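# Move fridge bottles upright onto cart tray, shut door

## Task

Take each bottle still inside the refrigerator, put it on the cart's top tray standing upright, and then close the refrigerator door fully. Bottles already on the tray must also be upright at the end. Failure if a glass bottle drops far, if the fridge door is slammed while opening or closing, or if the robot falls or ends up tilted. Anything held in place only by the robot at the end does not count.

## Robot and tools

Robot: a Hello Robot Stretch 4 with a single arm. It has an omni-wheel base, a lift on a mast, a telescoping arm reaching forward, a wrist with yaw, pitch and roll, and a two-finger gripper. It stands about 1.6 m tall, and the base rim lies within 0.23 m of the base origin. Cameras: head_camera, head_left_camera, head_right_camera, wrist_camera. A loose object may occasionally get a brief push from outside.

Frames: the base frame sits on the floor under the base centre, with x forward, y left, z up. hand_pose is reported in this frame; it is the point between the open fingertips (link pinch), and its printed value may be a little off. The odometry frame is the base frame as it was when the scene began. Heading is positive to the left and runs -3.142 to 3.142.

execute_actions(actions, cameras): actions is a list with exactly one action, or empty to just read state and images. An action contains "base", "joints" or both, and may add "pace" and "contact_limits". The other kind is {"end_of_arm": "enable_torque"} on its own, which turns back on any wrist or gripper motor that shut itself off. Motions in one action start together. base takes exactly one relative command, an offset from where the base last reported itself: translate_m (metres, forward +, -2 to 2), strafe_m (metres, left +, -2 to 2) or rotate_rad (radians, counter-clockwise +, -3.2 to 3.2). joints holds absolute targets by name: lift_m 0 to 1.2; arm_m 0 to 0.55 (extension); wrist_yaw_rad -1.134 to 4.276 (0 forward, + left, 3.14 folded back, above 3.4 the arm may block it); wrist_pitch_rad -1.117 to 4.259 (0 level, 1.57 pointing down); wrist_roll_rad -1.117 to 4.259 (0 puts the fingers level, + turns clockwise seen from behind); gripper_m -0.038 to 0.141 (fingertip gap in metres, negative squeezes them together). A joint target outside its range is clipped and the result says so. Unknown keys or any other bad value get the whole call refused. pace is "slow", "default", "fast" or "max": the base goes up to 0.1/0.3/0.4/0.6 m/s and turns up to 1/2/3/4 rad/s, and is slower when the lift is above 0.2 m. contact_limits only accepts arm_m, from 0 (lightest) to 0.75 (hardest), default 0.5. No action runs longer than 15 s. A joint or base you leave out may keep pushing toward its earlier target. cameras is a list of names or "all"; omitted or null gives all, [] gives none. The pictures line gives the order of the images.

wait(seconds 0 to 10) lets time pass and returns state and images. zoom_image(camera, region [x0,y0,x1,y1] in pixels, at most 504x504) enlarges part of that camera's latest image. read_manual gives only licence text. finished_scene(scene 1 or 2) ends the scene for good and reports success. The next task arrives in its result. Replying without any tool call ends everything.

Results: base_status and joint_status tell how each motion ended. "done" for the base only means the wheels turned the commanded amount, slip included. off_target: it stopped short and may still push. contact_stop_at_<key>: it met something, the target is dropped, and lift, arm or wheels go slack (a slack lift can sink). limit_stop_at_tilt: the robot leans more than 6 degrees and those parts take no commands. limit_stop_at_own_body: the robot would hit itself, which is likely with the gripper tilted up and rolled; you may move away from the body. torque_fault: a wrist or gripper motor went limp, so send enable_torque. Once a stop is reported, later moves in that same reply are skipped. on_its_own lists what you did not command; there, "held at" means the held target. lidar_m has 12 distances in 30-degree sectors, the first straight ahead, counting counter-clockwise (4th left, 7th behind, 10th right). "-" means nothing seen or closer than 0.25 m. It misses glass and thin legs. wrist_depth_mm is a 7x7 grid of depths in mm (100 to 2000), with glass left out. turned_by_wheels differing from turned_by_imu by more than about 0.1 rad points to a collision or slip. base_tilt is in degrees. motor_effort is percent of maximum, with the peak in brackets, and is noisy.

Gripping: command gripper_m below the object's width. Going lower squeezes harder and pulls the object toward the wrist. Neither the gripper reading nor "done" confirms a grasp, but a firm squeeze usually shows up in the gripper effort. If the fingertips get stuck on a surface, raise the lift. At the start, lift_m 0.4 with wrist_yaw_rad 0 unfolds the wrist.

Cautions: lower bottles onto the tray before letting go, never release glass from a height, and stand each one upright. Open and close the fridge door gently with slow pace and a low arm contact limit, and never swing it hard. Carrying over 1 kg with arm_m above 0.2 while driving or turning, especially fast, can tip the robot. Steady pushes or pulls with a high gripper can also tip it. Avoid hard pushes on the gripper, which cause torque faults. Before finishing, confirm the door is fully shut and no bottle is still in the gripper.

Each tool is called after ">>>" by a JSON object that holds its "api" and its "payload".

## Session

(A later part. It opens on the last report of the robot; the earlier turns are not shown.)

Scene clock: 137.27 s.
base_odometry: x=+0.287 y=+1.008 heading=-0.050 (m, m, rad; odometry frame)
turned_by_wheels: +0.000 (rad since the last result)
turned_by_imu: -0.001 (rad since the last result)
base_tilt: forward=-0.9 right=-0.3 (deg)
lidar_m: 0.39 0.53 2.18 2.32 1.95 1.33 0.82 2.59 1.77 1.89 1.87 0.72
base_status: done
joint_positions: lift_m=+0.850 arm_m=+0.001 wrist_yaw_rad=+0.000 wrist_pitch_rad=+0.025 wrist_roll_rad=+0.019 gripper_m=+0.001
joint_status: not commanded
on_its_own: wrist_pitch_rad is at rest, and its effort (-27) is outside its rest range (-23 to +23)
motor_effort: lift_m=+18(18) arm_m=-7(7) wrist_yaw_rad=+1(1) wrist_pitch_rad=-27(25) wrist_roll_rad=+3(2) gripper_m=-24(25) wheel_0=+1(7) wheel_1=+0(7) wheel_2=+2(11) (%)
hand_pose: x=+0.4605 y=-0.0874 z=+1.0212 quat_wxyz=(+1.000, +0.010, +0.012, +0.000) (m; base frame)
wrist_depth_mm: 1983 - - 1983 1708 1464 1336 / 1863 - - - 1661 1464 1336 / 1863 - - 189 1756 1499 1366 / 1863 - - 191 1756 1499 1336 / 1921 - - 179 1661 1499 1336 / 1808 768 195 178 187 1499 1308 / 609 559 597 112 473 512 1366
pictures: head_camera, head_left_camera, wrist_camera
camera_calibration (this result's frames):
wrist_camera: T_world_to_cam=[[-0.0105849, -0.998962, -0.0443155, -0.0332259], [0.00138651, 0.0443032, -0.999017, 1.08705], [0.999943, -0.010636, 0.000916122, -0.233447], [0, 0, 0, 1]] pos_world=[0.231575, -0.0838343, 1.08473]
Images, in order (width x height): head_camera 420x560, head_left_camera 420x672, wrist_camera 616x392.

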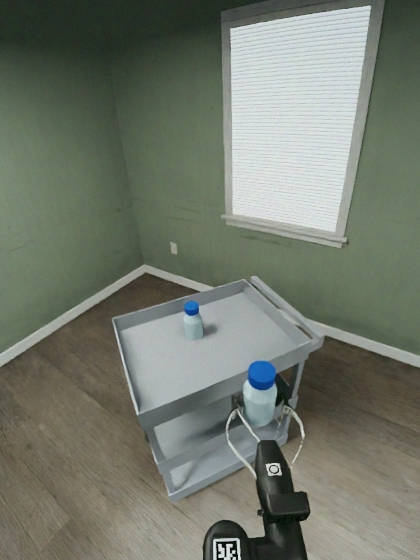

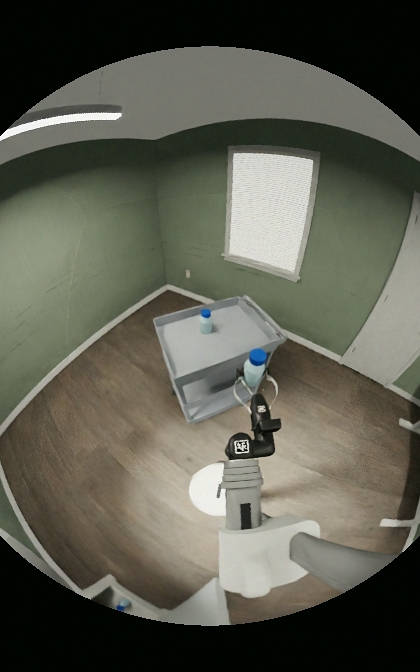

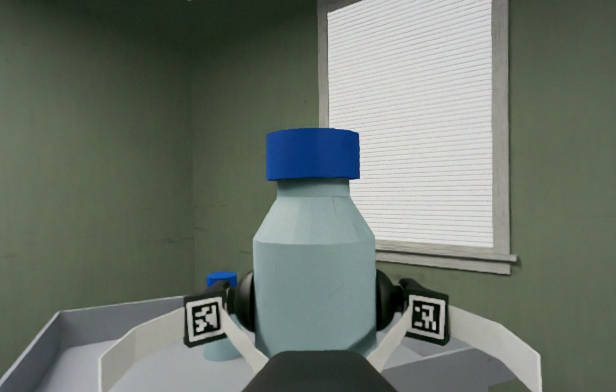

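>>> {"api": "execute_actions", "payload": {"actions": [{"base": {"rotate_rad": 0.035}, "joints": {"arm_m": 0.2}}], "cameras": []}}

>>> {"api": "execute_actions", "payload": {"actions": [{"base": {"translate_m": 0.15}, "joints": {"arm_m": 0.39}}], "cameras": ["head_camera", "wrist_camera", "head_left_camera", "head_right_camera"]}}

Scene clock: 164.90 s.
base_odometry: x=+0.287 y=+1.008 heading=-0.015 (m, m, rad; odometry frame)
turned_by_wheels: +0.035 (rad since the last result)
turned_by_imu: +0.038 (rad since the last result)
base_tilt: forward=-0.8 right=-0.3 (deg)
lidar_m: 0.51 0.54 2.17 2.36 1.92 1.19 0.84 2.57 1.78 1.93 1.85 0.70
base_status: done
joint_positions: lift_m=+0.850 arm_m=+0.199 wrist_yaw_rad=+0.000 wrist_pitch_rad=+0.025 wrist_roll_rad=+0.019 gripper_m=+0.001
joint_status: all done
on_its_own: wrist_pitch_rad is at rest, and its effort (-24) is outside its rest range (-23 to +23)
motor_effort: lift_m=+18(18) arm_m=+7(8) wrist_yaw_rad=+1(4) wrist_pitch_rad=-24(25) wrist_roll_rad=+4(3) gripper_m=-23(25) wheel_0=+0(4) wheel_1=+0(3) wheel_2=+1(5) (%)
hand_pose: x=+0.6581 y=-0.0874 z=+1.0213 quat_wxyz=(+1.000, +0.010, +0.012, +0.000) (m; base frame)
wrist_depth_mm: 1808 - - 1863 1537 1366 1205 / 1808 - - 1863 1618 1366 1205 / 1808 - - 190 1537 1366 1205 / 1708 - - 190 1618 1397 1255 / 1808 - - 179 1537 1336 1229 / 1756 - 195 178 187 1336 1229 / 549 564 449 112 549 459 1160
pictures: none
No camera images: the call's "cameras" was empty. Leave "cameras" out to get every camera's image.

Scene clock: 166.73 s.
base_odometry: x=+0.437 y=+1.006 heading=-0.014 (m, m, rad; odometry frame)
turned_by_wheels: +0.000 (rad since the last result)
turned_by_imu: +0.000 (rad since the last result)
base_tilt: forward=-0.9 right=-0.3 (deg)
lidar_m: 0.42 0.40 2.09 2.28 2.05 1.42 0.97 2.70 1.86 1.98 1.75 0.51
base_status: done
joint_positions: lift_m=+0.850 arm_m=+0.389 wrist_yaw_rad=+0.000 wrist_pitch_rad=+0.025 wrist_roll_rad=+0.019 gripper_m=+0.001
joint_status: all done
on_its_own: wrist_pitch_rad is at rest, and its effort (-25) is outside its rest range (-23 to +23)
motor_effort: lift_m=+18(18) arm_m=+7(8) wrist_yaw_rad=+0(1) wrist_pitch_rad=-25(27) wrist_roll_rad=+3(3) gripper_m=-25(24) wheel_0=+1(5) wheel_1=+2(5) wheel_2=+1(10) (%)
hand_pose: x=+0.8481 y=-0.0874 z=+1.0212 quat_wxyz=(+1.000, +0.010, +0.012, +0.000) (m; base frame)
wrist_depth_mm: 1576 1921 1921 1576 1255 1098 960 / 1537 1921 1863 1499 1308 1098 976 / 1576 - 1808 189 1229 1118 960 / 1576 1921 1921 189 1308 1098 991 / 1618 1863 1863 179 1229 1098 960 / 1576 1808 194 177 188 1060 960 / 1618 1756 1863 112 1205 1098 976
pictures: head_camera, head_left_camera, head_right_camera, wrist_camera
camera_calibration (this result's frames):
wrist_camera: T_world_to_cam=[[-0.0104142, -0.998963, -0.0443158, -0.0292185], [0.00140545, 0.0443035, -0.999017, 1.08651], [0.999945, -0.0104663, 0.00094261, -0.621045], [0, 0, 0, 1]] pos_world=[0.61918, -0.0838242, 1.08473]
Images, in order (width x height): head_camera 420x560, head_left_camera 420x672, head_right_camera 420x672, wrist_camera 616x392.

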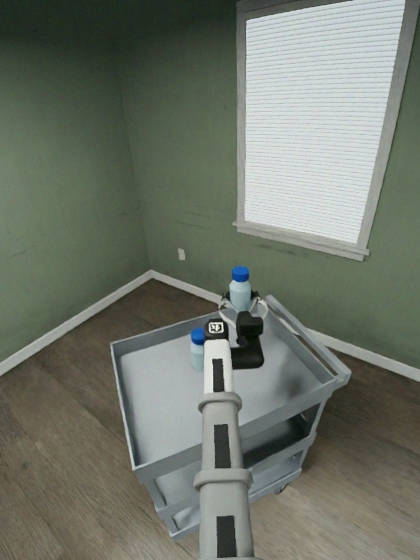

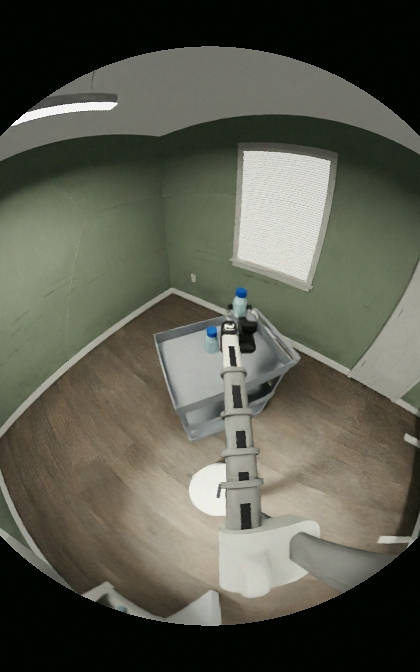

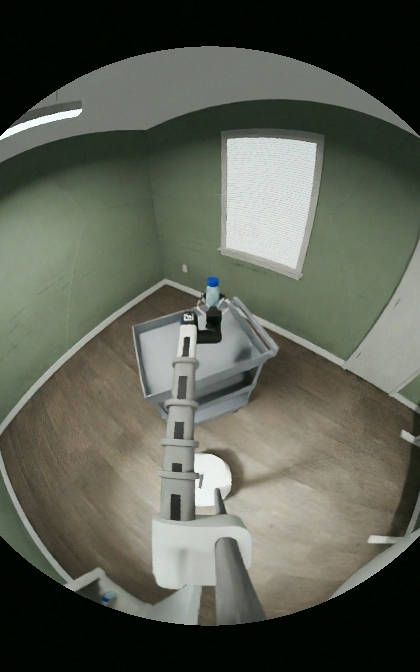

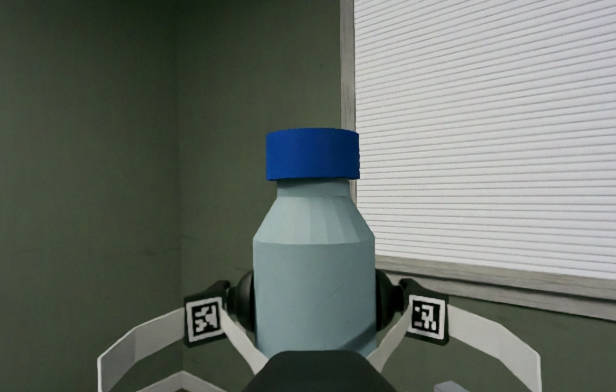

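Lower to just above rim level and check.

>>> {"api": "execute_actions", "payload": {"actions": [{"joints": {"lift_m": 0.775}, "pace": "slow"}], "cameras": ["head_camera", "wrist_camera"]}}

>>> {"api": "zoom_image", "payload": {"camera": "head_camera", "region": [150, 270, 360, 460]}}

Scene clock: 170.83 s.
base_odometry: x=+0.437 y=+1.006 heading=-0.014 (m, m, rad; odometry frame)
turned_by_wheels: +0.000 (rad since the last result)
turned_by_imu: +0.002 (rad since the last result)
base_tilt: forward=-0.9 right=-0.3 (deg)
lidar_m: 0.41 0.38 2.09 2.28 2.03 1.44 0.98 2.67 1.87 2.02 1.75 0.50
base_status: not commanded
joint_positions: lift_m=+0.775 arm_m=+0.389 wrist_yaw_rad=+0.000 wrist_pitch_rad=+0.025 wrist_roll_rad=+0.019 gripper_m=+0.001
joint_status: all done
motor_effort: lift_m=+18(18) arm_m=+7(7) wrist_yaw_rad=+1(1) wrist_pitch_rad=-22(26) wrist_roll_rad=+3(3) gripper_m=-23(25) wheel_0=+1(1) wheel_1=+2(2) wheel_2=+1(1) (%)
hand_pose: x=+0.8481 y=-0.0874 z=+0.9462 quat_wxyz=(+1.000, +0.010, +0.012, +0.000) (m; base frame)
wrist_depth_mm: 1576 1921 1863 1464 1229 1118 976 / 1618 1921 1863 1537 1308 1098 976 / 1618 1863 1921 190 1255 1098 976 / 1618 1921 1983 191 1281 1098 976 / 1618 1921 1921 180 1229 1098 976 / 1537 1863 194 178 189 1098 1008 / 1537 298 319 112 362 298 931
pictures: head_camera, wrist_camera
camera_calibration (this result's frames):
wrist_camera: T_world_to_cam=[[-0.0104174, -0.998963, -0.0443151, -0.0325402], [0.00134219, 0.0443035, -0.999017, 1.01163], [0.999945, -0.0104666, 0.000879272, -0.620919], [0, 0, 0, 1]] pos_world=[0.619188, -0.0838243, 1.00974]
Images, in order (width x height): head_camera 420x560, wrist_camera 616x392.

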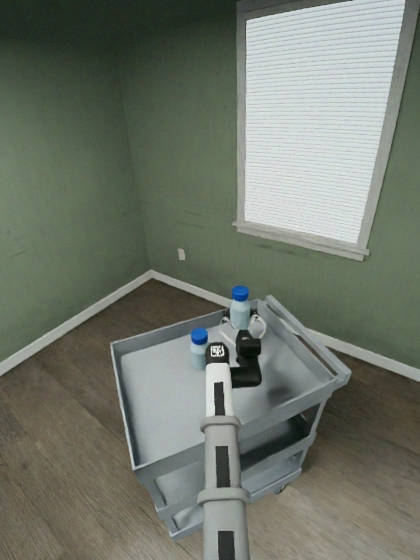

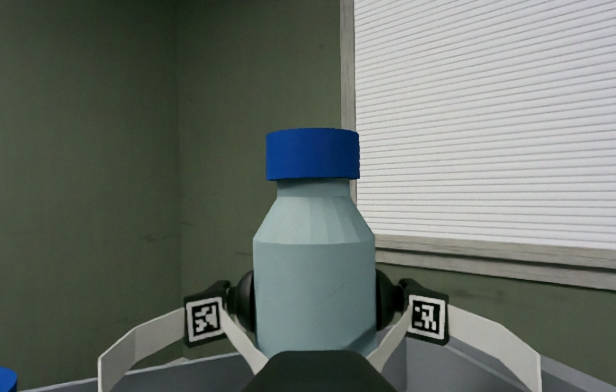

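Region (150, 270, 360, 460) of head_camera's 420x560 image, scaled by 2.400, with more detail than that image has; it fills the top 456 rows of this view, and the rest is white.

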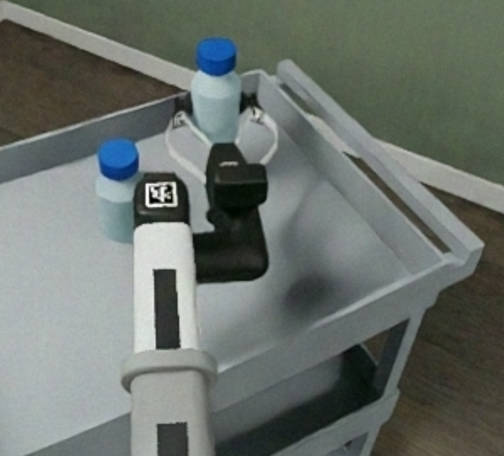

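>>> {"api": "execute_actions", "payload": {"actions": [{"base": {"rotate_rad": -0.03}, "joints": {"arm_m": 0.43}, "pace": "slow"}], "cameras": []}}

>>> {"api": "execute_actions", "payload": {"actions": [{"joints": {"lift_m": 0.715}, "pace": "slow"}], "cameras": ["head_camera", "wrist_camera"]}}

>>> {"api": "zoom_image", "payload": {"camera": "head_camera", "region": [150, 270, 360, 460]}}

Scene clock: 181.87 s.
base_odometry: x=+0.437 y=+1.006 heading=-0.044 (m, m, rad; odometry frame)
turned_by_wheels: -0.030 (rad since the last result)
turned_by_imu: -0.029 (rad since the last result)
base_tilt: forward=-0.9 right=-0.3 (deg)
lidar_m: 0.40 0.40 2.10 2.25 2.04 1.45 0.97 2.70 1.85 1.98 1.75 0.54
base_status: done
joint_positions: lift_m=+0.775 arm_m=+0.429 wrist_yaw_rad=+0.000 wrist_pitch_rad=+0.025 wrist_roll_rad=+0.019 gripper_m=+0.001
joint_status: all done
motor_effort: lift_m=+18(18) arm_m=+7(8) wrist_yaw_rad=+1(5) wrist_pitch_rad=-23(26) wrist_roll_rad=+2(2) gripper_m=-23(24) wheel_0=+2(8) wheel_1=+1(6) wheel_2=+0(6) (%)
hand_pose: x=+0.8881 y=-0.0874 z=+0.9462 quat_wxyz=(+1.000, +0.010, +0.012, +0.000) (m; base frame)
wrist_depth_mm: 1576 1921 1756 1430 1205 1042 946 / 1576 1921 1808 1430 1205 1078 946 / 1618 1921 1756 190 1205 1060 931 / 1618 1921 1756 190 1205 1078 931 / 1576 1863 1808 179 1160 1042 946 / 1537 1921 195 177 188 1025 946 / 1576 283 301 112 310 287 931
pictures: none
No camera images: the call's "cameras" was empty. Leave "cameras" out to get every camera's image.

Scene clock: 183.23 s.
base_odometry: x=+0.437 y=+1.006 heading=-0.044 (m, m, rad; odometry frame)
turned_by_wheels: +0.000 (rad since the last result)
turned_by_imu: +0.001 (rad since the last result)
base_tilt: forward=-0.8 right=-0.3 (deg)
lidar_m: 0.42 0.39 2.10 2.26 2.04 1.45 0.97 2.69 1.87 2.00 1.76 0.53
base_status: not commanded
joint_positions: lift_m=+0.715 arm_m=+0.429 wrist_yaw_rad=+0.000 wrist_pitch_rad=+0.025 wrist_roll_rad=+0.019 gripper_m=+0.001
joint_status: all done
on_its_own: wrist_pitch_rad is at rest, and its effort (-24) is outside its rest range (-23 to +23)
motor_effort: lift_m=+18(17) arm_m=+7(7) wrist_yaw_rad=+1(1) wrist_pitch_rad=-24(27) wrist_roll_rad=+3(2) gripper_m=-24(27) wheel_0=+2(2) wheel_1=+1(2) wheel_2=+1(0) (%)
hand_pose: x=+0.8881 y=-0.0874 z=+0.8862 quat_wxyz=(+1.000, +0.010, +0.012, +0.000) (m; base frame)
wrist_depth_mm: 1618 1921 1708 1397 1205 1060 931 / 1618 1921 1756 1464 1205 1060 931 / 1618 1983 1756 190 1182 1078 946 / 1537 1921 1756 190 1182 1078 946 / 1661 1921 1708 179 1160 1025 931 / 1499 282 195 177 188 267 917 / 252 263 291 112 290 241 203
pictures: head_camera, wrist_camera
camera_calibration (this result's frames):
wrist_camera: T_world_to_cam=[[-0.0106042, -0.998961, -0.0443149, -0.034671], [0.00134184, 0.0443032, -0.999017, 0.951639], [0.999943, -0.0106533, 0.000870648, -0.660803], [0, 0, 0, 1]] pos_world=[0.65912, -0.0838354, 0.949742]
Images, in order (width x height): head_camera 420x560, wrist_camera 616x392.

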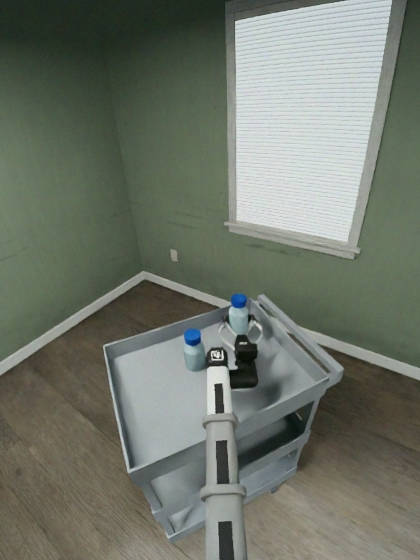

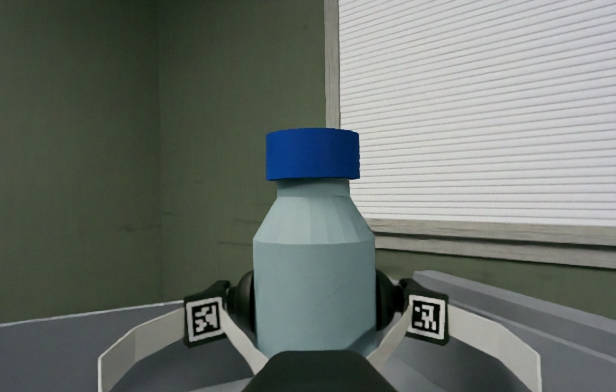

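Region (150, 270, 360, 460) of head_camera's 420x560 image, scaled by 2.400, with more detail than that image has; it fills the top 456 rows of this view, and the rest is white.

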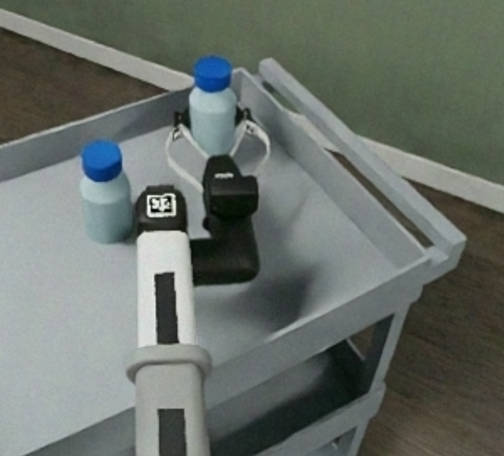

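>>> {"api": "execute_actions", "payload": {"actions": [{"joints": {"lift_m": 0.685}, "pace": "slow"}], "cameras": ["wrist_camera"]}}

Scene clock: 186.47 s.
base_odometry: x=+0.437 y=+1.006 heading=-0.044 (m, m, rad; odometry frame)
turned_by_wheels: +0.000 (rad since the last result)
turned_by_imu: +0.001 (rad since the last result)
base_tilt: forward=-0.8 right=-0.3 (deg)
lidar_m: 0.40 0.39 2.10 2.24 2.07 1.44 0.97 2.71 1.85 1.98 1.75 0.54
base_status: not commanded
joint_positions: lift_m=+0.685 arm_m=+0.429 wrist_yaw_rad=+0.000 wrist_pitch_rad=+0.025 wrist_roll_rad=+0.019 gripper_m=+0.001
joint_status: all done
on_its_own: wrist_pitch_rad is at rest, and its effort (-26) is outside its rest range (-23 to +23)
motor_effort: lift_m=+17(17) arm_m=+7(7) wrist_yaw_rad=+0(1) wrist_pitch_rad=-26(26) wrist_roll_rad=+4(4) gripper_m=-23(27) wheel_0=+2(2) wheel_1=+1(1) wheel_2=+1(1) (%)
hand_pose: x=+0.8881 y=-0.0874 z=+0.8562 quat_wxyz=(+1.000, +0.010, +0.012, +0.000) (m; base frame)
wrist_depth_mm: 1618 1921 1708 1430 1229 1060 917 / 1618 1983 1756 1397 1205 1060 931 / 1661 1921 1756 189 1205 1042 946 / 1576 1863 1808 190 1205 1060 946 / 1576 1863 1661 180 322 334 917 / 251 268 195 177 187 231 208 / 249 238 251 112 239 234 202
pictures: wrist_camera
camera_calibration (this result's frames):
wrist_camera: T_world_to_cam=[[-0.0106047, -0.998961, -0.0443149, -0.0359997], [0.00133326, 0.0443033, -0.999017, 0.921685], [0.999943, -0.0106534, 0.000862053, -0.660772], [0, 0, 0, 1]] pos_world=[0.659124, -0.0838354, 0.919753]
Images, in order (width x height): wrist_camera 616x392.

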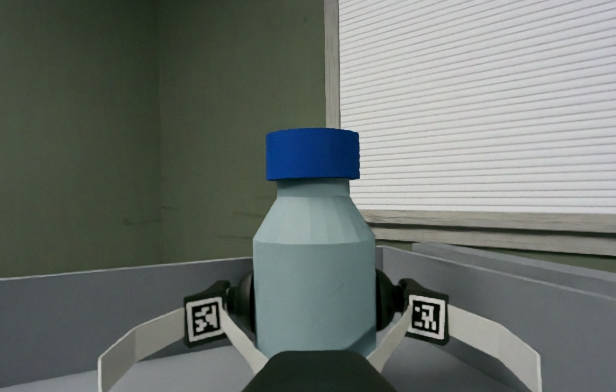

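>>> {"api": "execute_actions", "payload": {"actions": [{"joints": {"lift_m": 0.673}, "pace": "slow"}], "cameras": []}}

Scene clock: 189.73 s.
base_odometry: x=+0.437 y=+1.006 heading=-0.044 (m, m, rad; odometry frame)
turned_by_wheels: +0.000 (rad since the last result)
turned_by_imu: +0.001 (rad since the last result)
base_tilt: forward=-0.9 right=-0.3 (deg)
lidar_m: 0.40 0.39 2.09 2.27 2.05 1.43 0.98 2.71 1.84 1.95 1.77 0.55
base_status: not commanded
joint_positions: lift_m=+0.673 arm_m=+0.429 wrist_yaw_rad=+0.000 wrist_pitch_rad=+0.025 wrist_roll_rad=+0.019 gripper_m=+0.001
joint_status: all done
on_its_own: wrist_pitch_rad is at rest, and its effort (-25) is outside its rest range (-23 to +23)
motor_effort: lift_m=+17(18) arm_m=+7(7) wrist_yaw_rad=+1(1) wrist_pitch_rad=-25(25) wrist_roll_rad=+4(3) gripper_m=-28(24) wheel_0=+2(2) wheel_1=+1(2) wheel_2=+1(1) (%)
hand_pose: x=+0.8881 y=-0.0874 z=+0.8442 quat_wxyz=(+1.000, +0.010, +0.012, +0.000) (m; base frame)
wrist_depth_mm: 1618 1921 1708 1464 1229 1025 931 / 1661 1921 1756 1430 1205 1060 917 / 1576 1983 1808 189 1182 1060 946 / 1618 1983 1708 190 1182 1060 931 / 1499 283 298 179 309 279 891 / 251 267 194 178 188 229 205 / 247 216 226 112 217 210 202
pictures: none
No camera images: the call's "cameras" was empty. Leave "cameras" out to get every camera's image.

>>> {"api": "execute_actions", "payload": {"actions": [{"joints": {"lift_m": 0.667}, "pace": "slow"}], "cameras": []}}

Scene clock: 193.07 s.
base_odometry: x=+0.437 y=+1.006 heading=-0.044 (m, m, rad; odometry frame)
turned_by_wheels: +0.000 (rad since the last result)
turned_by_imu: +0.001 (rad since the last result)
base_tilt: forward=-0.9 right=-0.3 (deg)
lidar_m: 0.41 0.40 2.08 2.23 2.04 1.45 0.98 2.69 1.85 1.96 1.77 0.54
base_status: not commanded
joint_positions: lift_m=+0.667 arm_m=+0.429 wrist_yaw_rad=+0.000 wrist_pitch_rad=+0.020 wrist_roll_rad=+0.019 gripper_m=+0.001
joint_status: all done
motor_effort: lift_m=+16(18) arm_m=+7(7) wrist_yaw_rad=+0(1) wrist_pitch_rad=-11(23) wrist_roll_rad=+1(4) gripper_m=-24(22) wheel_0=+2(2) wheel_1=+1(2) wheel_2=+0(1) (%)
hand_pose: x=+0.8881 y=-0.0874 z=+0.8399 quat_wxyz=(+1.000, +0.010, +0.010, +0.000) (m; base frame)
wrist_depth_mm: 1537 1983 1756 1397 1205 1078 946 / 1576 1863 1756 1430 1229 1060 931 / 1618 1863 1708 189 1182 1042 931 / 1618 1863 1756 190 1205 1060 960 / 1537 276 301 179 307 277 564 / 251 270 194 178 187 229 205 / 244 211 222 112 213 206 203
pictures: none
No camera images: the call's "cameras" was empty. Leave "cameras" out to get every camera's image.

Bottle is resting. Release.

>>> {"api": "execute_actions", "payload": {"actions": [{"joints": {"gripper_m": 0.1}}], "cameras": ["head_camera", "wrist_camera"]}}

Scene clock: 196.60 s.
base_odometry: x=+0.437 y=+1.006 heading=-0.044 (m, m, rad; odometry frame)
turned_by_wheels: +0.000 (rad since the last result)
turned_by_imu: +0.001 (rad since the last result)
base_tilt: forward=-0.9 right=-0.3 (deg)
lidar_m: 0.42 0.40 2.11 2.26 2.06 1.43 0.97 2.72 1.84 1.98 1.77 0.54
base_status: not commanded
joint_positions: lift_m=+0.667 arm_m=+0.429 wrist_yaw_rad=+0.000 wrist_pitch_rad=+0.019 wrist_roll_rad=+0.019 gripper_m=+0.100
joint_status: all done
motor_effort: lift_m=+16(15) arm_m=+7(7) wrist_yaw_rad=+1(1) wrist_pitch_rad=-8(10) wrist_roll_rad=+2(4) gripper_m=-2(26) wheel_0=+2(3) wheel_1=+1(1) wheel_2=+1(1) (%)
hand_pose: x=+0.8881 y=-0.0874 z=+0.8400 quat_wxyz=(+1.000, +0.010, +0.010, +0.000) (m; base frame)
wrist_depth_mm: 1576 1983 1756 1464 1205 1098 931 / 1618 1983 1756 1464 1229 1042 946 / 1618 1863 1756 212 1205 1078 931 / 1499 1863 1756 209 1205 1060 931 / 1537 277 304 200 338 277 574 / 251 272 202 197 205 238 205 / 242 226 237 112 227 220 204
pictures: head_camera, wrist_camera
camera_calibration (this result's frames):
wrist_camera: T_world_to_cam=[[-0.0104437, -0.99896, -0.0443739, -0.0368374], [0.00688848, 0.0443033, -0.998994, 0.9005], [0.999922, -0.0107389, 0.00641863, -0.665449], [0, 0, 0, 1]] pos_world=[0.65881, -0.0838405, 0.902231]
Images, in order (width x height): head_camera 420x560, wrist_camera 616x392.

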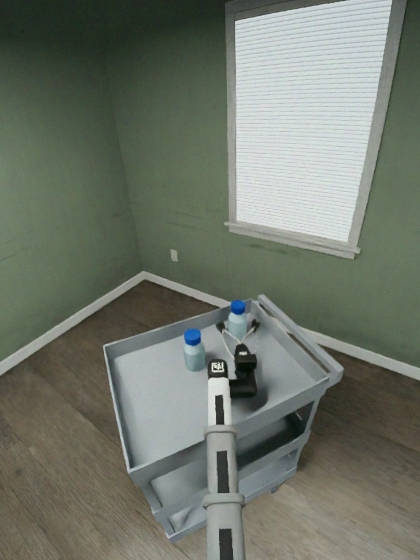

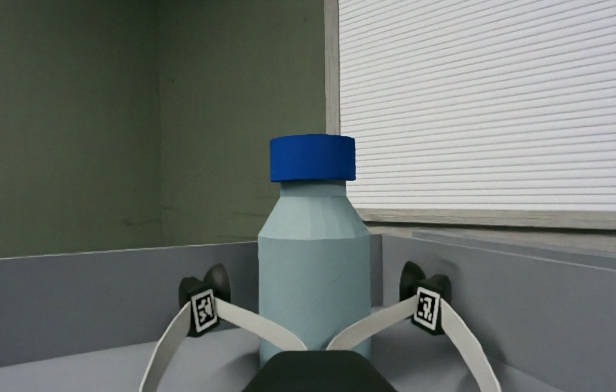

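>>> {"api": "execute_actions", "payload": {"actions": [{"joints": {"lift_m": 0.81}}], "cameras": []}}

>>> {"api": "execute_actions", "payload": {"actions": [{"joints": {"arm_m": 0.0}, "base": {"translate_m": -0.55}}], "cameras": ["head_camera"]}}

Scene clock: 201.43 s.
base_odometry: x=+0.437 y=+1.006 heading=-0.044 (m, m, rad; odometry frame)
turned_by_wheels: +0.000 (rad since the last result)
turned_by_imu: +0.002 (rad since the last result)
base_tilt: forward=-0.9 right=-0.3 (deg)
lidar_m: 0.41 0.38 2.11 2.27 2.03 1.45 0.96 2.71 1.85 1.98 1.75 0.53
base_status: not commanded
joint_positions: lift_m=+0.810 arm_m=+0.429 wrist_yaw_rad=+0.000 wrist_pitch_rad=+0.019 wrist_roll_rad=+0.019 gripper_m=+0.100
joint_status: all done
motor_effort: lift_m=+24(24) arm_m=+6(7) wrist_yaw_rad=+0(0) wrist_pitch_rad=-9(6) wrist_roll_rad=+2(2) gripper_m=+1(1) wheel_0=+2(2) wheel_1=+1(1) wheel_2=+1(1) (%)
hand_pose: x=+0.8881 y=-0.0874 z=+0.9824 quat_wxyz=(+1.000, +0.010, +0.010, +0.000) (m; base frame)
wrist_depth_mm: 1576 1921 1808 1430 1205 1042 946 / 1618 1863 1756 1430 1229 1060 931 / 1618 1863 1756 1397 1205 1025 931 / 1618 1921 1756 1464 1205 1060 931 / 1618 1863 1756 1464 1182 1042 931 / 1618 1921 202 1430 216 1025 946 / 1576 1808 1808 112 1205 1060 960
pictures: none
No camera images: the call's "cameras" was empty. Leave "cameras" out to get every camera's image.

Scene clock: 204.77 s.
base_odometry: x=-0.112 y=+1.030 heading=-0.044 (m, m, rad; odometry frame)
turned_by_wheels: +0.000 (rad since the last result)
turned_by_imu: +0.004 (rad since the last result)
base_tilt: forward=-0.9 right=-0.4 (deg)
lidar_m: 0.95 1.13 2.41 2.05 1.01 0.65 0.40 2.39 1.59 1.66 2.20 1.17
base_status: done
joint_positions: lift_m=+0.810 arm_m=+0.001 wrist_yaw_rad=+0.000 wrist_pitch_rad=+0.019 wrist_roll_rad=+0.019 gripper_m=+0.100
joint_status: all done
motor_effort: lift_m=+23(23) arm_m=-7(8) wrist_yaw_rad=+1(1) wrist_pitch_rad=-8(8) wrist_roll_rad=+3(1) gripper_m=+0(1) wheel_0=-1(7) wheel_1=-1(5) wheel_2=+0(12) (%)
hand_pose: x=+0.4606 y=-0.0874 z=+0.9825 quat_wxyz=(+1.000, +0.010, +0.009, +0.000) (m; base frame)
wrist_depth_mm: - - - - - 1808 1661 / - - - - - 1808 1661 / - - - - - 1863 1708 / - - - - - 1863 1618 / - - - 1281 1983 1808 1618 / - - 202 820 217 1808 1618 / - - 1205 112 - 1756 1708
pictures: head_camera
Images, in order (width x height): head_camera 420x560.

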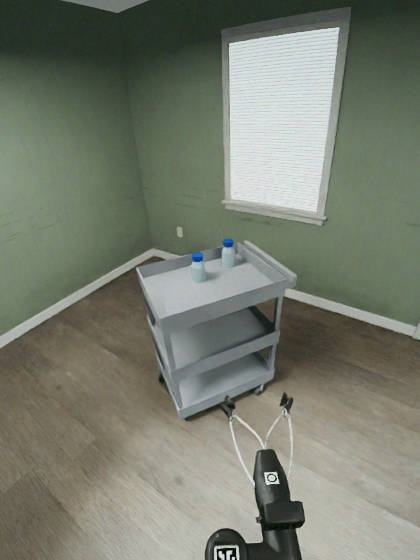

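>>> {"api": "execute_actions", "payload": {"actions": [{"base": {"rotate_rad": 2.49}, "joints": {"lift_m": 0.2, "gripper_m": 0.135}}], "cameras": ["head_camera"]}}

>>> {"api": "execute_actions", "payload": {"actions": [{"joints": {"lift_m": 0.03, "arm_m": 0.2}}], "cameras": ["head_camera", "wrist_camera"]}}

Scene clock: 211.97 s.
base_odometry: x=-0.112 y=+1.030 heading=+2.445 (m, m, rad; odometry frame)
turned_by_wheels: +2.490 (rad since the last result)
turned_by_imu: +2.546 (rad since the last result)
base_tilt: forward=-0.9 right=-0.3 (deg)
lidar_m: 0.91 0.41 2.18 1.56 1.59 2.18 2.17 0.95 0.94 2.41 2.26 1.04
base_status: done
joint_positions: lift_m=+0.200 arm_m=+0.001 wrist_yaw_rad=+0.000 wrist_pitch_rad=+0.019 wrist_roll_rad=+0.019 gripper_m=+0.135
joint_status: all done
motor_effort: lift_m=+16(20) arm_m=-7(7) wrist_yaw_rad=+0(0) wrist_pitch_rad=-9(9) wrist_roll_rad=+1(3) gripper_m=+4(0) wheel_0=-3(12) wheel_1=+0(8) wheel_2=-3(10) (%)
hand_pose: x=+0.4606 y=-0.0874 z=+0.3731 quat_wxyz=(+1.000, +0.010, +0.009, +0.000) (m; base frame)
wrist_depth_mm: 436 661 931 991 878 1336 1397 / 433 647 1138 1229 904 1397 1366 / 427 654 991 1229 809 1397 1366 / 430 647 1098 1255 917 1366 1366 / 430 640 1098 1229 931 1366 1366 / 427 559 854 842 788 212 1366 / 430 597 798 112 778 891 946
pictures: head_camera
Images, in order (width x height): head_camera 420x560.

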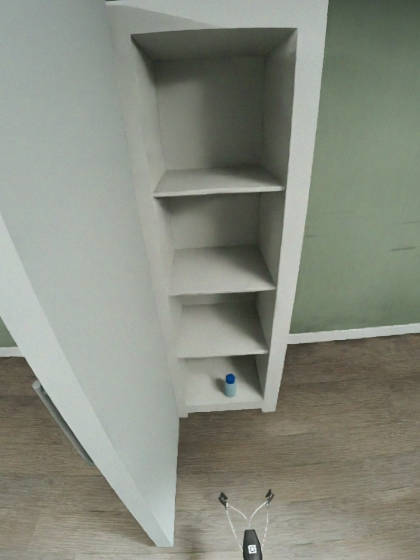

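Scene clock: 213.77 s.
base_odometry: x=-0.112 y=+1.030 heading=+2.445 (m, m, rad; odometry frame)
turned_by_wheels: +0.000 (rad since the last result)
turned_by_imu: +0.001 (rad since the last result)
base_tilt: forward=-0.9 right=-0.3 (deg)
lidar_m: 0.89 0.42 2.18 1.59 1.56 2.16 2.18 0.96 0.95 2.42 2.25 1.03
base_status: not commanded
joint_positions: lift_m=+0.030 arm_m=+0.199 wrist_yaw_rad=+0.000 wrist_pitch_rad=+0.019 wrist_roll_rad=+0.019 gripper_m=+0.135
joint_status: all done
motor_effort: lift_m=+16(16) arm_m=+7(7) wrist_yaw_rad=+0(0) wrist_pitch_rad=-9(8) wrist_roll_rad=+1(3) gripper_m=+3(0) wheel_0=-2(3) wheel_1=+0(0) wheel_2=-3(3) (%)
hand_pose: x=+0.6581 y=-0.0874 z=+0.2031 quat_wxyz=(+1.000, +0.010, +0.009, +0.000) (m; base frame)
wrist_depth_mm: 442 585 1008 1025 661 1182 1160 / 436 585 788 778 661 1138 1182 / 439 591 1025 1042 759 1160 1182 / 436 585 1042 1008 768 1182 1182 / 430 591 866 654 683 1138 1160 / 436 585 585 591 591 212 854 / 436 559 585 112 569 539 580
pictures: head_camera, wrist_camera
camera_calibration (this result's frames):
wrist_camera: T_world_to_cam=[[-0.0102455, -0.998962, -0.0443779, -0.067578], [0.00725896, 0.0443048, -0.998992, 0.265588], [0.999921, -0.0105573, 0.00679751, -0.431458], [0, 0, 0, 1]] pos_world=[0.428803, -0.0838297, 0.265254]
Images, in order (width x height): head_camera 420x560, wrist_camera 616x392.

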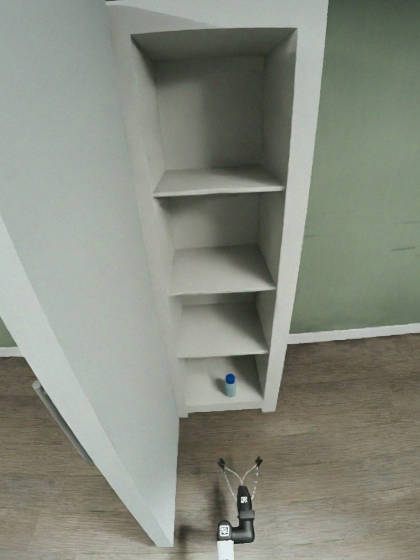

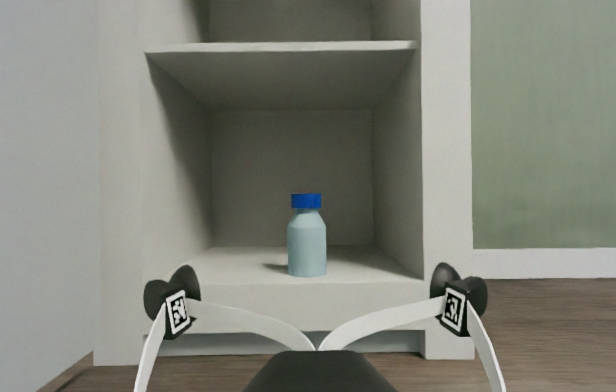

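>>> {"api": "execute_actions", "payload": {"actions": [{"base": {"rotate_rad": 0.015}, "joints": {"lift_m": 0.15, "wrist_pitch_rad": 0.5}}], "cameras": []}}

>>> {"api": "execute_actions", "payload": {"actions": [{"base": {"translate_m": 0.18}, "joints": {"arm_m": 0.36}}], "cameras": ["head_camera", "wrist_camera"]}}

Scene clock: 229.40 s.
base_odometry: x=-0.112 y=+1.030 heading=+2.460 (m, m, rad; odometry frame)
turned_by_wheels: +0.015 (rad since the last result)
turned_by_imu: +0.017 (rad since the last result)
base_tilt: forward=-0.9 right=-0.3 (deg)
lidar_m: 0.84 0.40 2.20 1.57 1.60 2.21 2.18 0.94 0.93 2.43 2.21 1.02
base_status: done
joint_positions: lift_m=+0.150 arm_m=+0.199 wrist_yaw_rad=+0.000 wrist_pitch_rad=+0.502 wrist_roll_rad=+0.019 gripper_m=+0.135
joint_status: all done
motor_effort: lift_m=+23(25) arm_m=+6(7) wrist_yaw_rad=+0(0) wrist_pitch_rad=-8(8) wrist_roll_rad=+3(2) gripper_m=+0(3) wheel_0=-2(9) wheel_1=+1(4) wheel_2=+0(5) (%)
hand_pose: x=+0.6226 y=-0.0874 z=+0.1891 quat_wxyz=(+0.969, +0.009, +0.248, -0.002) (m; base frame)
wrist_depth_mm: 427 535 904 904 831 525 1042 / 415 564 931 960 831 564 1118 / 415 591 699 647 640 904 1042 / 415 627 647 640 640 707 741 / 415 564 597 585 585 580 580 / 430 466 221 477 442 213 473 / 413 397 404 112 399 392 402
pictures: none
No camera images: the call's "cameras" was empty. Leave "cameras" out to get every camera's image.

Scene clock: 231.37 s.
base_odometry: x=-0.252 y=+1.144 heading=+2.460 (m, m, rad; odometry frame)
turned_by_wheels: +0.000 (rad since the last result)
turned_by_imu: +0.000 (rad since the last result)
base_tilt: forward=-0.9 right=-0.4 (deg)
lidar_m: 0.80 0.30 0.26 2.28 1.62 2.20 2.33 1.06 1.39 2.43 1.97 0.86
base_status: done
joint_positions: lift_m=+0.150 arm_m=+0.359 wrist_yaw_rad=+0.000 wrist_pitch_rad=+0.502 wrist_roll_rad=+0.019 gripper_m=+0.135
joint_status: all done
motor_effort: lift_m=+23(23) arm_m=+7(7) wrist_yaw_rad=+0(1) wrist_pitch_rad=-7(10) wrist_roll_rad=+2(4) gripper_m=+1(1) wheel_0=+1(5) wheel_1=+1(5) wheel_2=-1(9) (%)
hand_pose: x=+0.7826 y=-0.0874 z=+0.1891 quat_wxyz=(+0.969, +0.009, +0.248, -0.002) (m; base frame)
wrist_depth_mm: 366 539 597 609 597 404 282 / 362 539 654 640 634 402 282 / 357 539 668 296 640 404 283 / 359 473 488 300 484 407 283 / 351 382 377 325 370 357 286 / 312 309 220 306 304 213 300 / 329 329 329 112 322 322 327
pictures: head_camera, wrist_camera
camera_calibration (this result's frames):
wrist_camera: T_world_to_cam=[[-0.0296645, -0.998965, -0.0344858, -0.0535978], [-0.457825, 0.0442483, -0.88794, 0.59363], [0.888547, -0.0105518, -0.458664, -0.38067], [0, 0, 0, 1]] pos_world=[0.608432, -0.0838262, 0.35066]
Images, in order (width x height): head_camera 420x560, wrist_camera 616x392.

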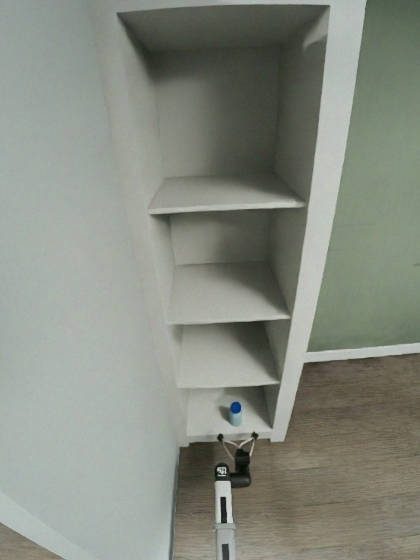

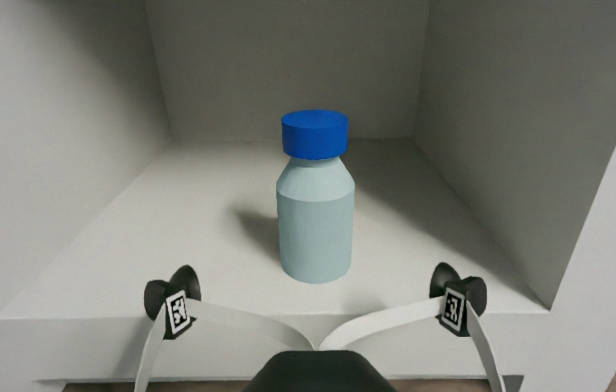

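>>> {"api": "execute_actions", "payload": {"actions": [{"joints": {"arm_m": 0.478}, "contact_limits": {"arm_m": 0.2}}], "cameras": ["wrist_camera"]}}

Scene clock: 244.77 s.
base_odometry: x=-0.252 y=+1.144 heading=+2.460 (m, m, rad; odometry frame)
turned_by_wheels: +0.000 (rad since the last result)
turned_by_imu: +0.002 (rad since the last result)
base_tilt: forward=-0.9 right=-0.3 (deg)
lidar_m: 0.81 0.28 0.28 2.30 1.63 2.21 2.35 1.06 1.38 2.43 1.99 0.85
base_status: not commanded
joint_positions: lift_m=+0.150 arm_m=+0.477 wrist_yaw_rad=+0.000 wrist_pitch_rad=+0.502 wrist_roll_rad=+0.019 gripper_m=+0.135
joint_status: all done
motor_effort: lift_m=+23(23) arm_m=+7(8) wrist_yaw_rad=+1(1) wrist_pitch_rad=-9(9) wrist_roll_rad=+2(3) gripper_m=+2(1) wheel_0=+0(1) wheel_1=+1(1) wheel_2=-1(1) (%)
contact_limits: arm_m 0.2
hand_pose: x=+0.9006 y=-0.0874 z=+0.1891 quat_wxyz=(+0.969, +0.009, +0.248, -0.002) (m; base frame)
wrist_depth_mm: 364 488 492 492 492 404 281 / 359 508 535 525 525 402 282 / 362 539 564 564 564 402 281 / 362 469 492 176 477 402 285 / 351 382 379 187 373 353 283 / 309 300 220 188 214 213 282 / 264 253 258 112 256 248 255
pictures: wrist_camera
camera_calibration (this result's frames):
wrist_camera: T_world_to_cam=[[-0.0297041, -0.998964, -0.034485, -0.0500732], [-0.45785, 0.044266, -0.887926, 0.647647], [0.888533, -0.0105861, -0.458691, -0.485465], [0, 0, 0, 1]] pos_world=[0.72639, -0.0838293, 0.350658]
Images, in order (width x height): wrist_camera 616x392.

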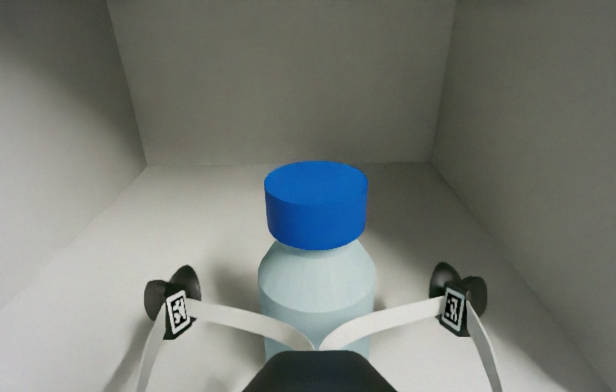

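>>> {"api": "execute_actions", "payload": {"actions": [{"joints": {"lift_m": 0.138}, "pace": "slow"}], "cameras": []}}

>>> {"api": "execute_actions", "payload": {"actions": [{"joints": {"gripper_m": 0.0}}], "cameras": ["wrist_camera"]}}

Scene clock: 248.83 s.
base_odometry: x=-0.252 y=+1.144 heading=+2.460 (m, m, rad; odometry frame)
turned_by_wheels: +0.000 (rad since the last result)
turned_by_imu: +0.001 (rad since the last result)
base_tilt: forward=-0.8 right=-0.3 (deg)
lidar_m: 0.81 0.32 0.27 2.27 1.62 2.18 2.34 1.07 1.37 2.42 2.00 0.86
base_status: not commanded
joint_positions: lift_m=+0.138 arm_m=+0.477 wrist_yaw_rad=+0.000 wrist_pitch_rad=+0.502 wrist_roll_rad=+0.019 gripper_m=+0.135
joint_status: all done
motor_effort: lift_m=+15(22) arm_m=+7(7) wrist_yaw_rad=+1(0) wrist_pitch_rad=-8(7) wrist_roll_rad=+4(4) gripper_m=+2(2) wheel_0=+0(1) wheel_1=+1(1) wheel_2=-1(1) (%)
hand_pose: x=+0.9006 y=-0.0874 z=+0.1777 quat_wxyz=(+0.969, +0.009, +0.248, -0.002) (m; base frame)
wrist_depth_mm: 366 492 492 488 492 399 281 / 362 512 525 530 525 402 281 / 362 535 564 544 554 404 282 / 359 469 466 170 455 404 283 / 345 359 357 184 336 351 282 / 296 282 220 186 215 212 271 / 249 240 246 112 244 235 242
pictures: none
No camera images: the call's "cameras" was empty. Leave "cameras" out to get every camera's image.

Scene clock: 251.10 s.
base_odometry: x=-0.252 y=+1.144 heading=+2.460 (m, m, rad; odometry frame)
turned_by_wheels: +0.000 (rad since the last result)
turned_by_imu: +0.001 (rad since the last result)
base_tilt: forward=-0.9 right=-0.3 (deg)
lidar_m: 0.81 0.29 0.26 2.26 1.63 2.21 2.36 1.06 1.39 2.41 1.98 0.83
base_status: not commanded
joint_positions: lift_m=+0.138 arm_m=+0.477 wrist_yaw_rad=+0.000 wrist_pitch_rad=+0.508 wrist_roll_rad=+0.019 gripper_m=+0.001
joint_status: all done
motor_effort: lift_m=+17(18) arm_m=+6(7) wrist_yaw_rad=+1(1) wrist_pitch_rad=-22(23) wrist_roll_rad=+3(2) gripper_m=-25(23) wheel_0=+0(1) wheel_1=+1(1) wheel_2=-1(1) (%)
hand_pose: x=+0.8998 y=-0.0874 z=+0.1762 quat_wxyz=(+0.968, +0.009, +0.251, -0.002) (m; base frame)
wrist_depth_mm: 364 488 488 496 492 402 281 / 364 508 525 525 530 402 281 / 362 539 559 185 559 402 281 / 359 459 449 146 418 394 281 / 340 351 349 162 330 342 283 / 289 286 186 163 181 281 271 / 244 229 234 112 229 224 237
pictures: wrist_camera
camera_calibration (this result's frames):
wrist_camera: T_world_to_cam=[[-0.0300074, -0.99896, -0.0343253, -0.0503239], [-0.462566, 0.0443208, -0.885476, 0.639707], [0.886077, -0.0106931, -0.463415, -0.487683], [0, 0, 0, 1]] pos_world=[0.726521, -0.0838387, 0.338718]
Images, in order (width x height): wrist_camera 616x392.

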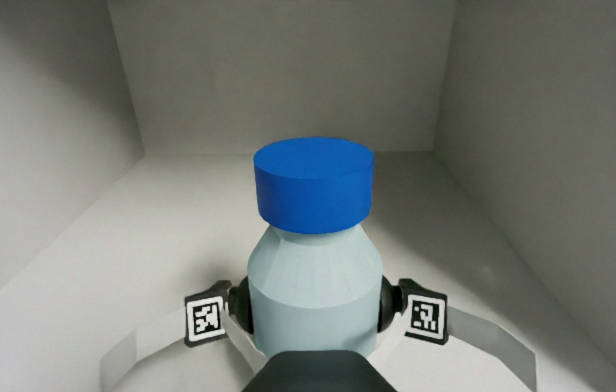

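>>> {"api": "execute_actions", "payload": {"actions": [{"joints": {"lift_m": 0.17}, "pace": "slow"}], "cameras": ["wrist_camera"]}}

>>> {"api": "execute_actions", "payload": {"actions": [{"joints": {"arm_m": 0.1}, "base": {"translate_m": -0.18}}], "cameras": ["wrist_camera"]}}

Scene clock: 258.23 s.
base_odometry: x=-0.252 y=+1.144 heading=+2.460 (m, m, rad; odometry frame)
turned_by_wheels: +0.000 (rad since the last result)
turned_by_imu: +0.002 (rad since the last result)
base_tilt: forward=-0.8 right=-0.3 (deg)
lidar_m: 0.81 0.30 0.28 2.29 1.62 2.21 2.35 1.07 1.39 2.43 1.98 0.86
base_status: not commanded
joint_positions: lift_m=+0.170 arm_m=+0.477 wrist_yaw_rad=+0.000 wrist_pitch_rad=+0.508 wrist_roll_rad=+0.019 gripper_m=+0.001
joint_status: all done
on_its_own: wrist_pitch_rad is at rest, and its effort (-24) is outside its rest range (-23 to +23)
motor_effort: lift_m=+25(27) arm_m=+6(7) wrist_yaw_rad=+1(1) wrist_pitch_rad=-24(24) wrist_roll_rad=+2(2) gripper_m=-24(25) wheel_0=+0(1) wheel_1=+1(1) wheel_2=-1(1) (%)
hand_pose: x=+0.8998 y=-0.0874 z=+0.2075 quat_wxyz=(+0.968, +0.009, +0.251, -0.002) (m; base frame)
wrist_depth_mm: 364 488 492 488 492 402 282 / 364 517 525 525 525 404 281 / 362 539 569 185 559 407 282 / 359 496 521 146 484 407 283 / 362 407 404 162 379 377 283 / 332 329 186 162 181 324 285 / 281 263 268 112 263 259 265
pictures: wrist_camera
camera_calibration (this result's frames):
wrist_camera: T_world_to_cam=[[-0.0300083, -0.99896, -0.0343247, -0.0492479], [-0.462584, 0.0443208, -0.885467, 0.667463], [0.886067, -0.0106932, -0.463433, -0.473152], [0, 0, 0, 1]] pos_world=[0.726525, -0.0838387, 0.370052]
Images, in order (width x height): wrist_camera 616x392.

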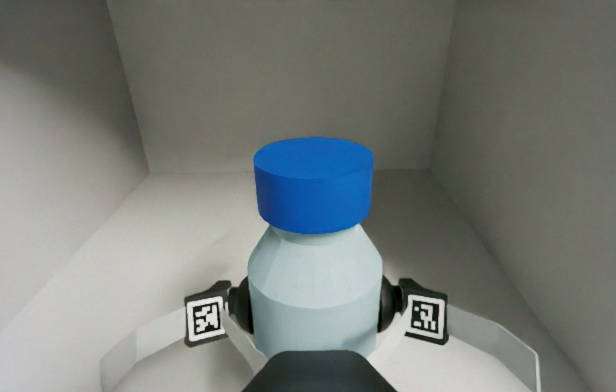

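Scene clock: 260.47 s.
base_odometry: x=-0.112 y=+1.030 heading=+2.460 (m, m, rad; odometry frame)
turned_by_wheels: +0.000 (rad since the last result)
turned_by_imu: +0.002 (rad since the last result)
base_tilt: forward=-0.9 right=-0.4 (deg)
lidar_m: 0.53 0.42 2.24 1.58 1.58 2.18 2.17 0.94 0.96 2.43 2.26 1.06
base_status: done
joint_positions: lift_m=+0.170 arm_m=+0.101 wrist_yaw_rad=+0.000 wrist_pitch_rad=+0.508 wrist_roll_rad=+0.019 gripper_m=+0.001
joint_status: all done
motor_effort: lift_m=+25(25) arm_m=-7(8) wrist_yaw_rad=+1(2) wrist_pitch_rad=-23(27) wrist_roll_rad=+2(4) gripper_m=-23(27) wheel_0=-2(9) wheel_1=+0(4) wheel_2=-2(12) (%)
hand_pose: x=+0.5242 y=-0.0875 z=+0.2075 quat_wxyz=(+0.968, +0.009, +0.251, -0.003) (m; base frame)
wrist_depth_mm: 424 603 976 1025 842 1118 1160 / 424 634 976 1078 820 1182 1205 / 418 621 732 185 723 1025 1060 / 415 621 741 146 741 788 768 / 413 585 609 162 585 603 609 / 413 508 185 163 181 496 492 / 421 404 413 112 402 394 421
pictures: wrist_camera
camera_calibration (this result's frames):
wrist_camera: T_world_to_cam=[[-0.0302026, -0.998955, -0.0343172, -0.0604674], [-0.462798, 0.0444069, -0.885351, 0.493757], [0.885949, -0.0108579, -0.463655, -0.140266], [0, 0, 0, 1]] pos_world=[0.350952, -0.0838534, 0.370039]
Images, in order (width x height): wrist_camera 616x392.

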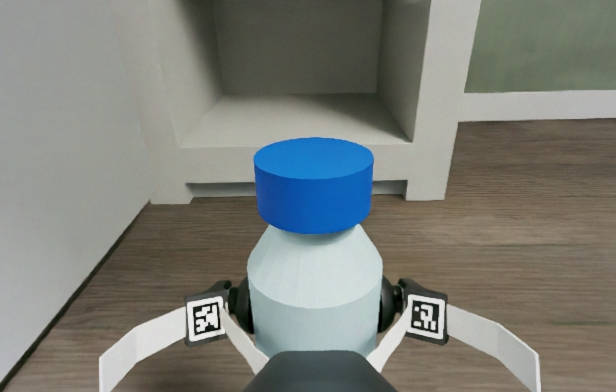

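>>> {"api": "execute_actions", "payload": {"actions": [{"base": {"rotate_rad": -2.53}, "joints": {"lift_m": 0.92, "arm_m": 0.05}, "pace": "slow"}], "cameras": ["head_camera"]}}

Scene clock: 277.47 s.
base_odometry: x=-0.112 y=+1.030 heading=-0.070 (m, m, rad; odometry frame)
turned_by_wheels: -2.530 (rad since the last result)
turned_by_imu: -2.581 (rad since the last result)
base_tilt: forward=-0.9 right=-0.3 (deg)
lidar_m: 0.44 1.02 2.41 2.09 1.05 0.71 0.43 2.39 1.59 1.62 2.19 1.21
base_status: done
joint_positions: lift_m=+0.920 arm_m=+0.051 wrist_yaw_rad=+0.000 wrist_pitch_rad=+0.508 wrist_roll_rad=+0.019 gripper_m=+0.001
joint_status: all done
on_its_own: wrist_pitch_rad is at rest, and its effort (-25) is outside its rest range (-23 to +23)
motor_effort: lift_m=+26(27) arm_m=-7(9) wrist_yaw_rad=+1(1) wrist_pitch_rad=-25(24) wrist_roll_rad=+2(3) gripper_m=-25(24) wheel_0=+2(3) wheel_1=+1(4) wheel_2=+3(6) (%)
hand_pose: x=+0.4743 y=-0.0875 z=+0.9575 quat_wxyz=(+0.968, +0.009, +0.251, -0.003) (m; base frame)
wrist_depth_mm: - - - - 1863 1618 1464 / - - - 1308 1983 1756 1576 / - - 976 185 917 1808 1618 / - - 788 145 - 1921 1708 / - 1863 1118 162 1708 1921 1808 / 1576 1576 186 162 182 1537 1537 / 1336 1255 1042 112 1255 1229 1308
pictures: head_camera
Images, in order (width x height): head_camera 420x560.

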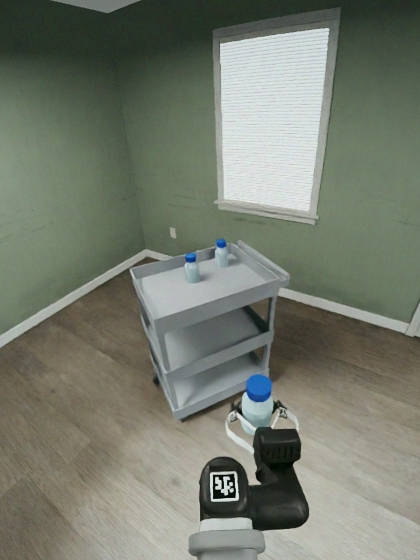

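>>> {"api": "execute_actions", "payload": {"actions": [{"base": {"translate_m": 0.45}, "joints": {"arm_m": 0.34}}], "cameras": ["head_camera", "wrist_camera"]}}

Scene clock: 284.23 s.
base_odometry: x=+0.337 y=+0.999 heading=-0.070 (m, m, rad; odometry frame)
turned_by_wheels: +0.000 (rad since the last result)
turned_by_imu: +0.000 (rad since the last result)
base_tilt: forward=-0.9 right=-0.3 (deg)
lidar_m: 0.50 0.50 2.15 2.30 1.98 1.37 0.88 2.63 1.79 1.91 1.81 0.67
base_status: done
joint_positions: lift_m=+0.920 arm_m=+0.339 wrist_yaw_rad=+0.000 wrist_pitch_rad=+0.507 wrist_roll_rad=+0.019 gripper_m=+0.001
joint_status: all done
motor_effort: lift_m=+26(26) arm_m=+7(7) wrist_yaw_rad=+0(2) wrist_pitch_rad=-23(25) wrist_roll_rad=+3(2) gripper_m=-23(24) wheel_0=+1(6) wheel_1=+2(4) wheel_2=-1(10) (%)
hand_pose: x=+0.7619 y=-0.0874 z=+0.9575 quat_wxyz=(+0.968, +0.009, +0.251, -0.002) (m; base frame)
wrist_depth_mm: 1618 1921 1708 1397 1229 1098 976 / 1708 1983 1808 1537 1336 1138 1025 / 1708 - - 185 1397 1205 1060 / 1808 - 1983 146 544 1336 1138 / 455 500 521 162 455 1308 1205 / 430 320 186 162 181 355 1182 / 379 327 364 112 351 347 300
pictures: head_camera, wrist_camera
camera_calibration (this result's frames):
wrist_camera: T_world_to_cam=[[-0.0297873, -0.998967, -0.0343221, -0.0277605], [-0.46254, 0.0442155, -0.885495, 1.26775], [0.886098, -0.0105011, -0.46338, -0.00338478], [0, 0, 0, 1]] pos_world=[0.588556, -0.0838214, 1.12006]
Images, in order (width x height): head_camera 420x560, wrist_camera 616x392.

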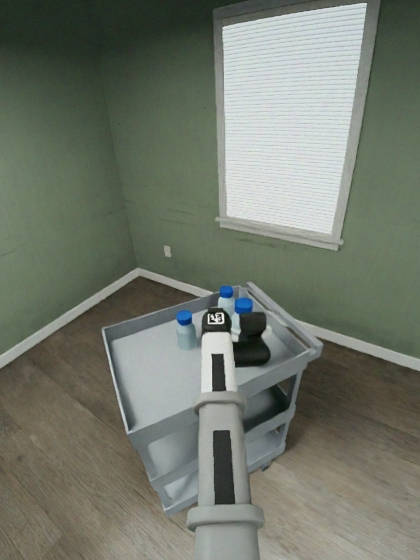

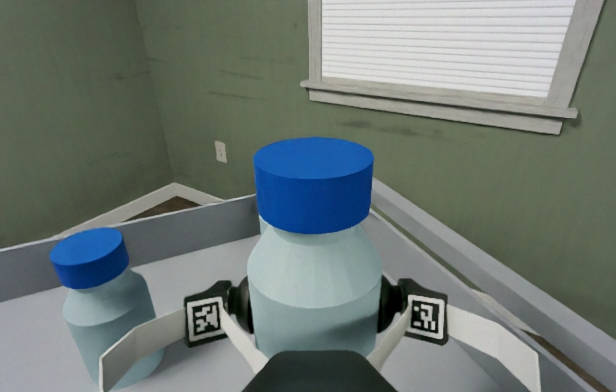

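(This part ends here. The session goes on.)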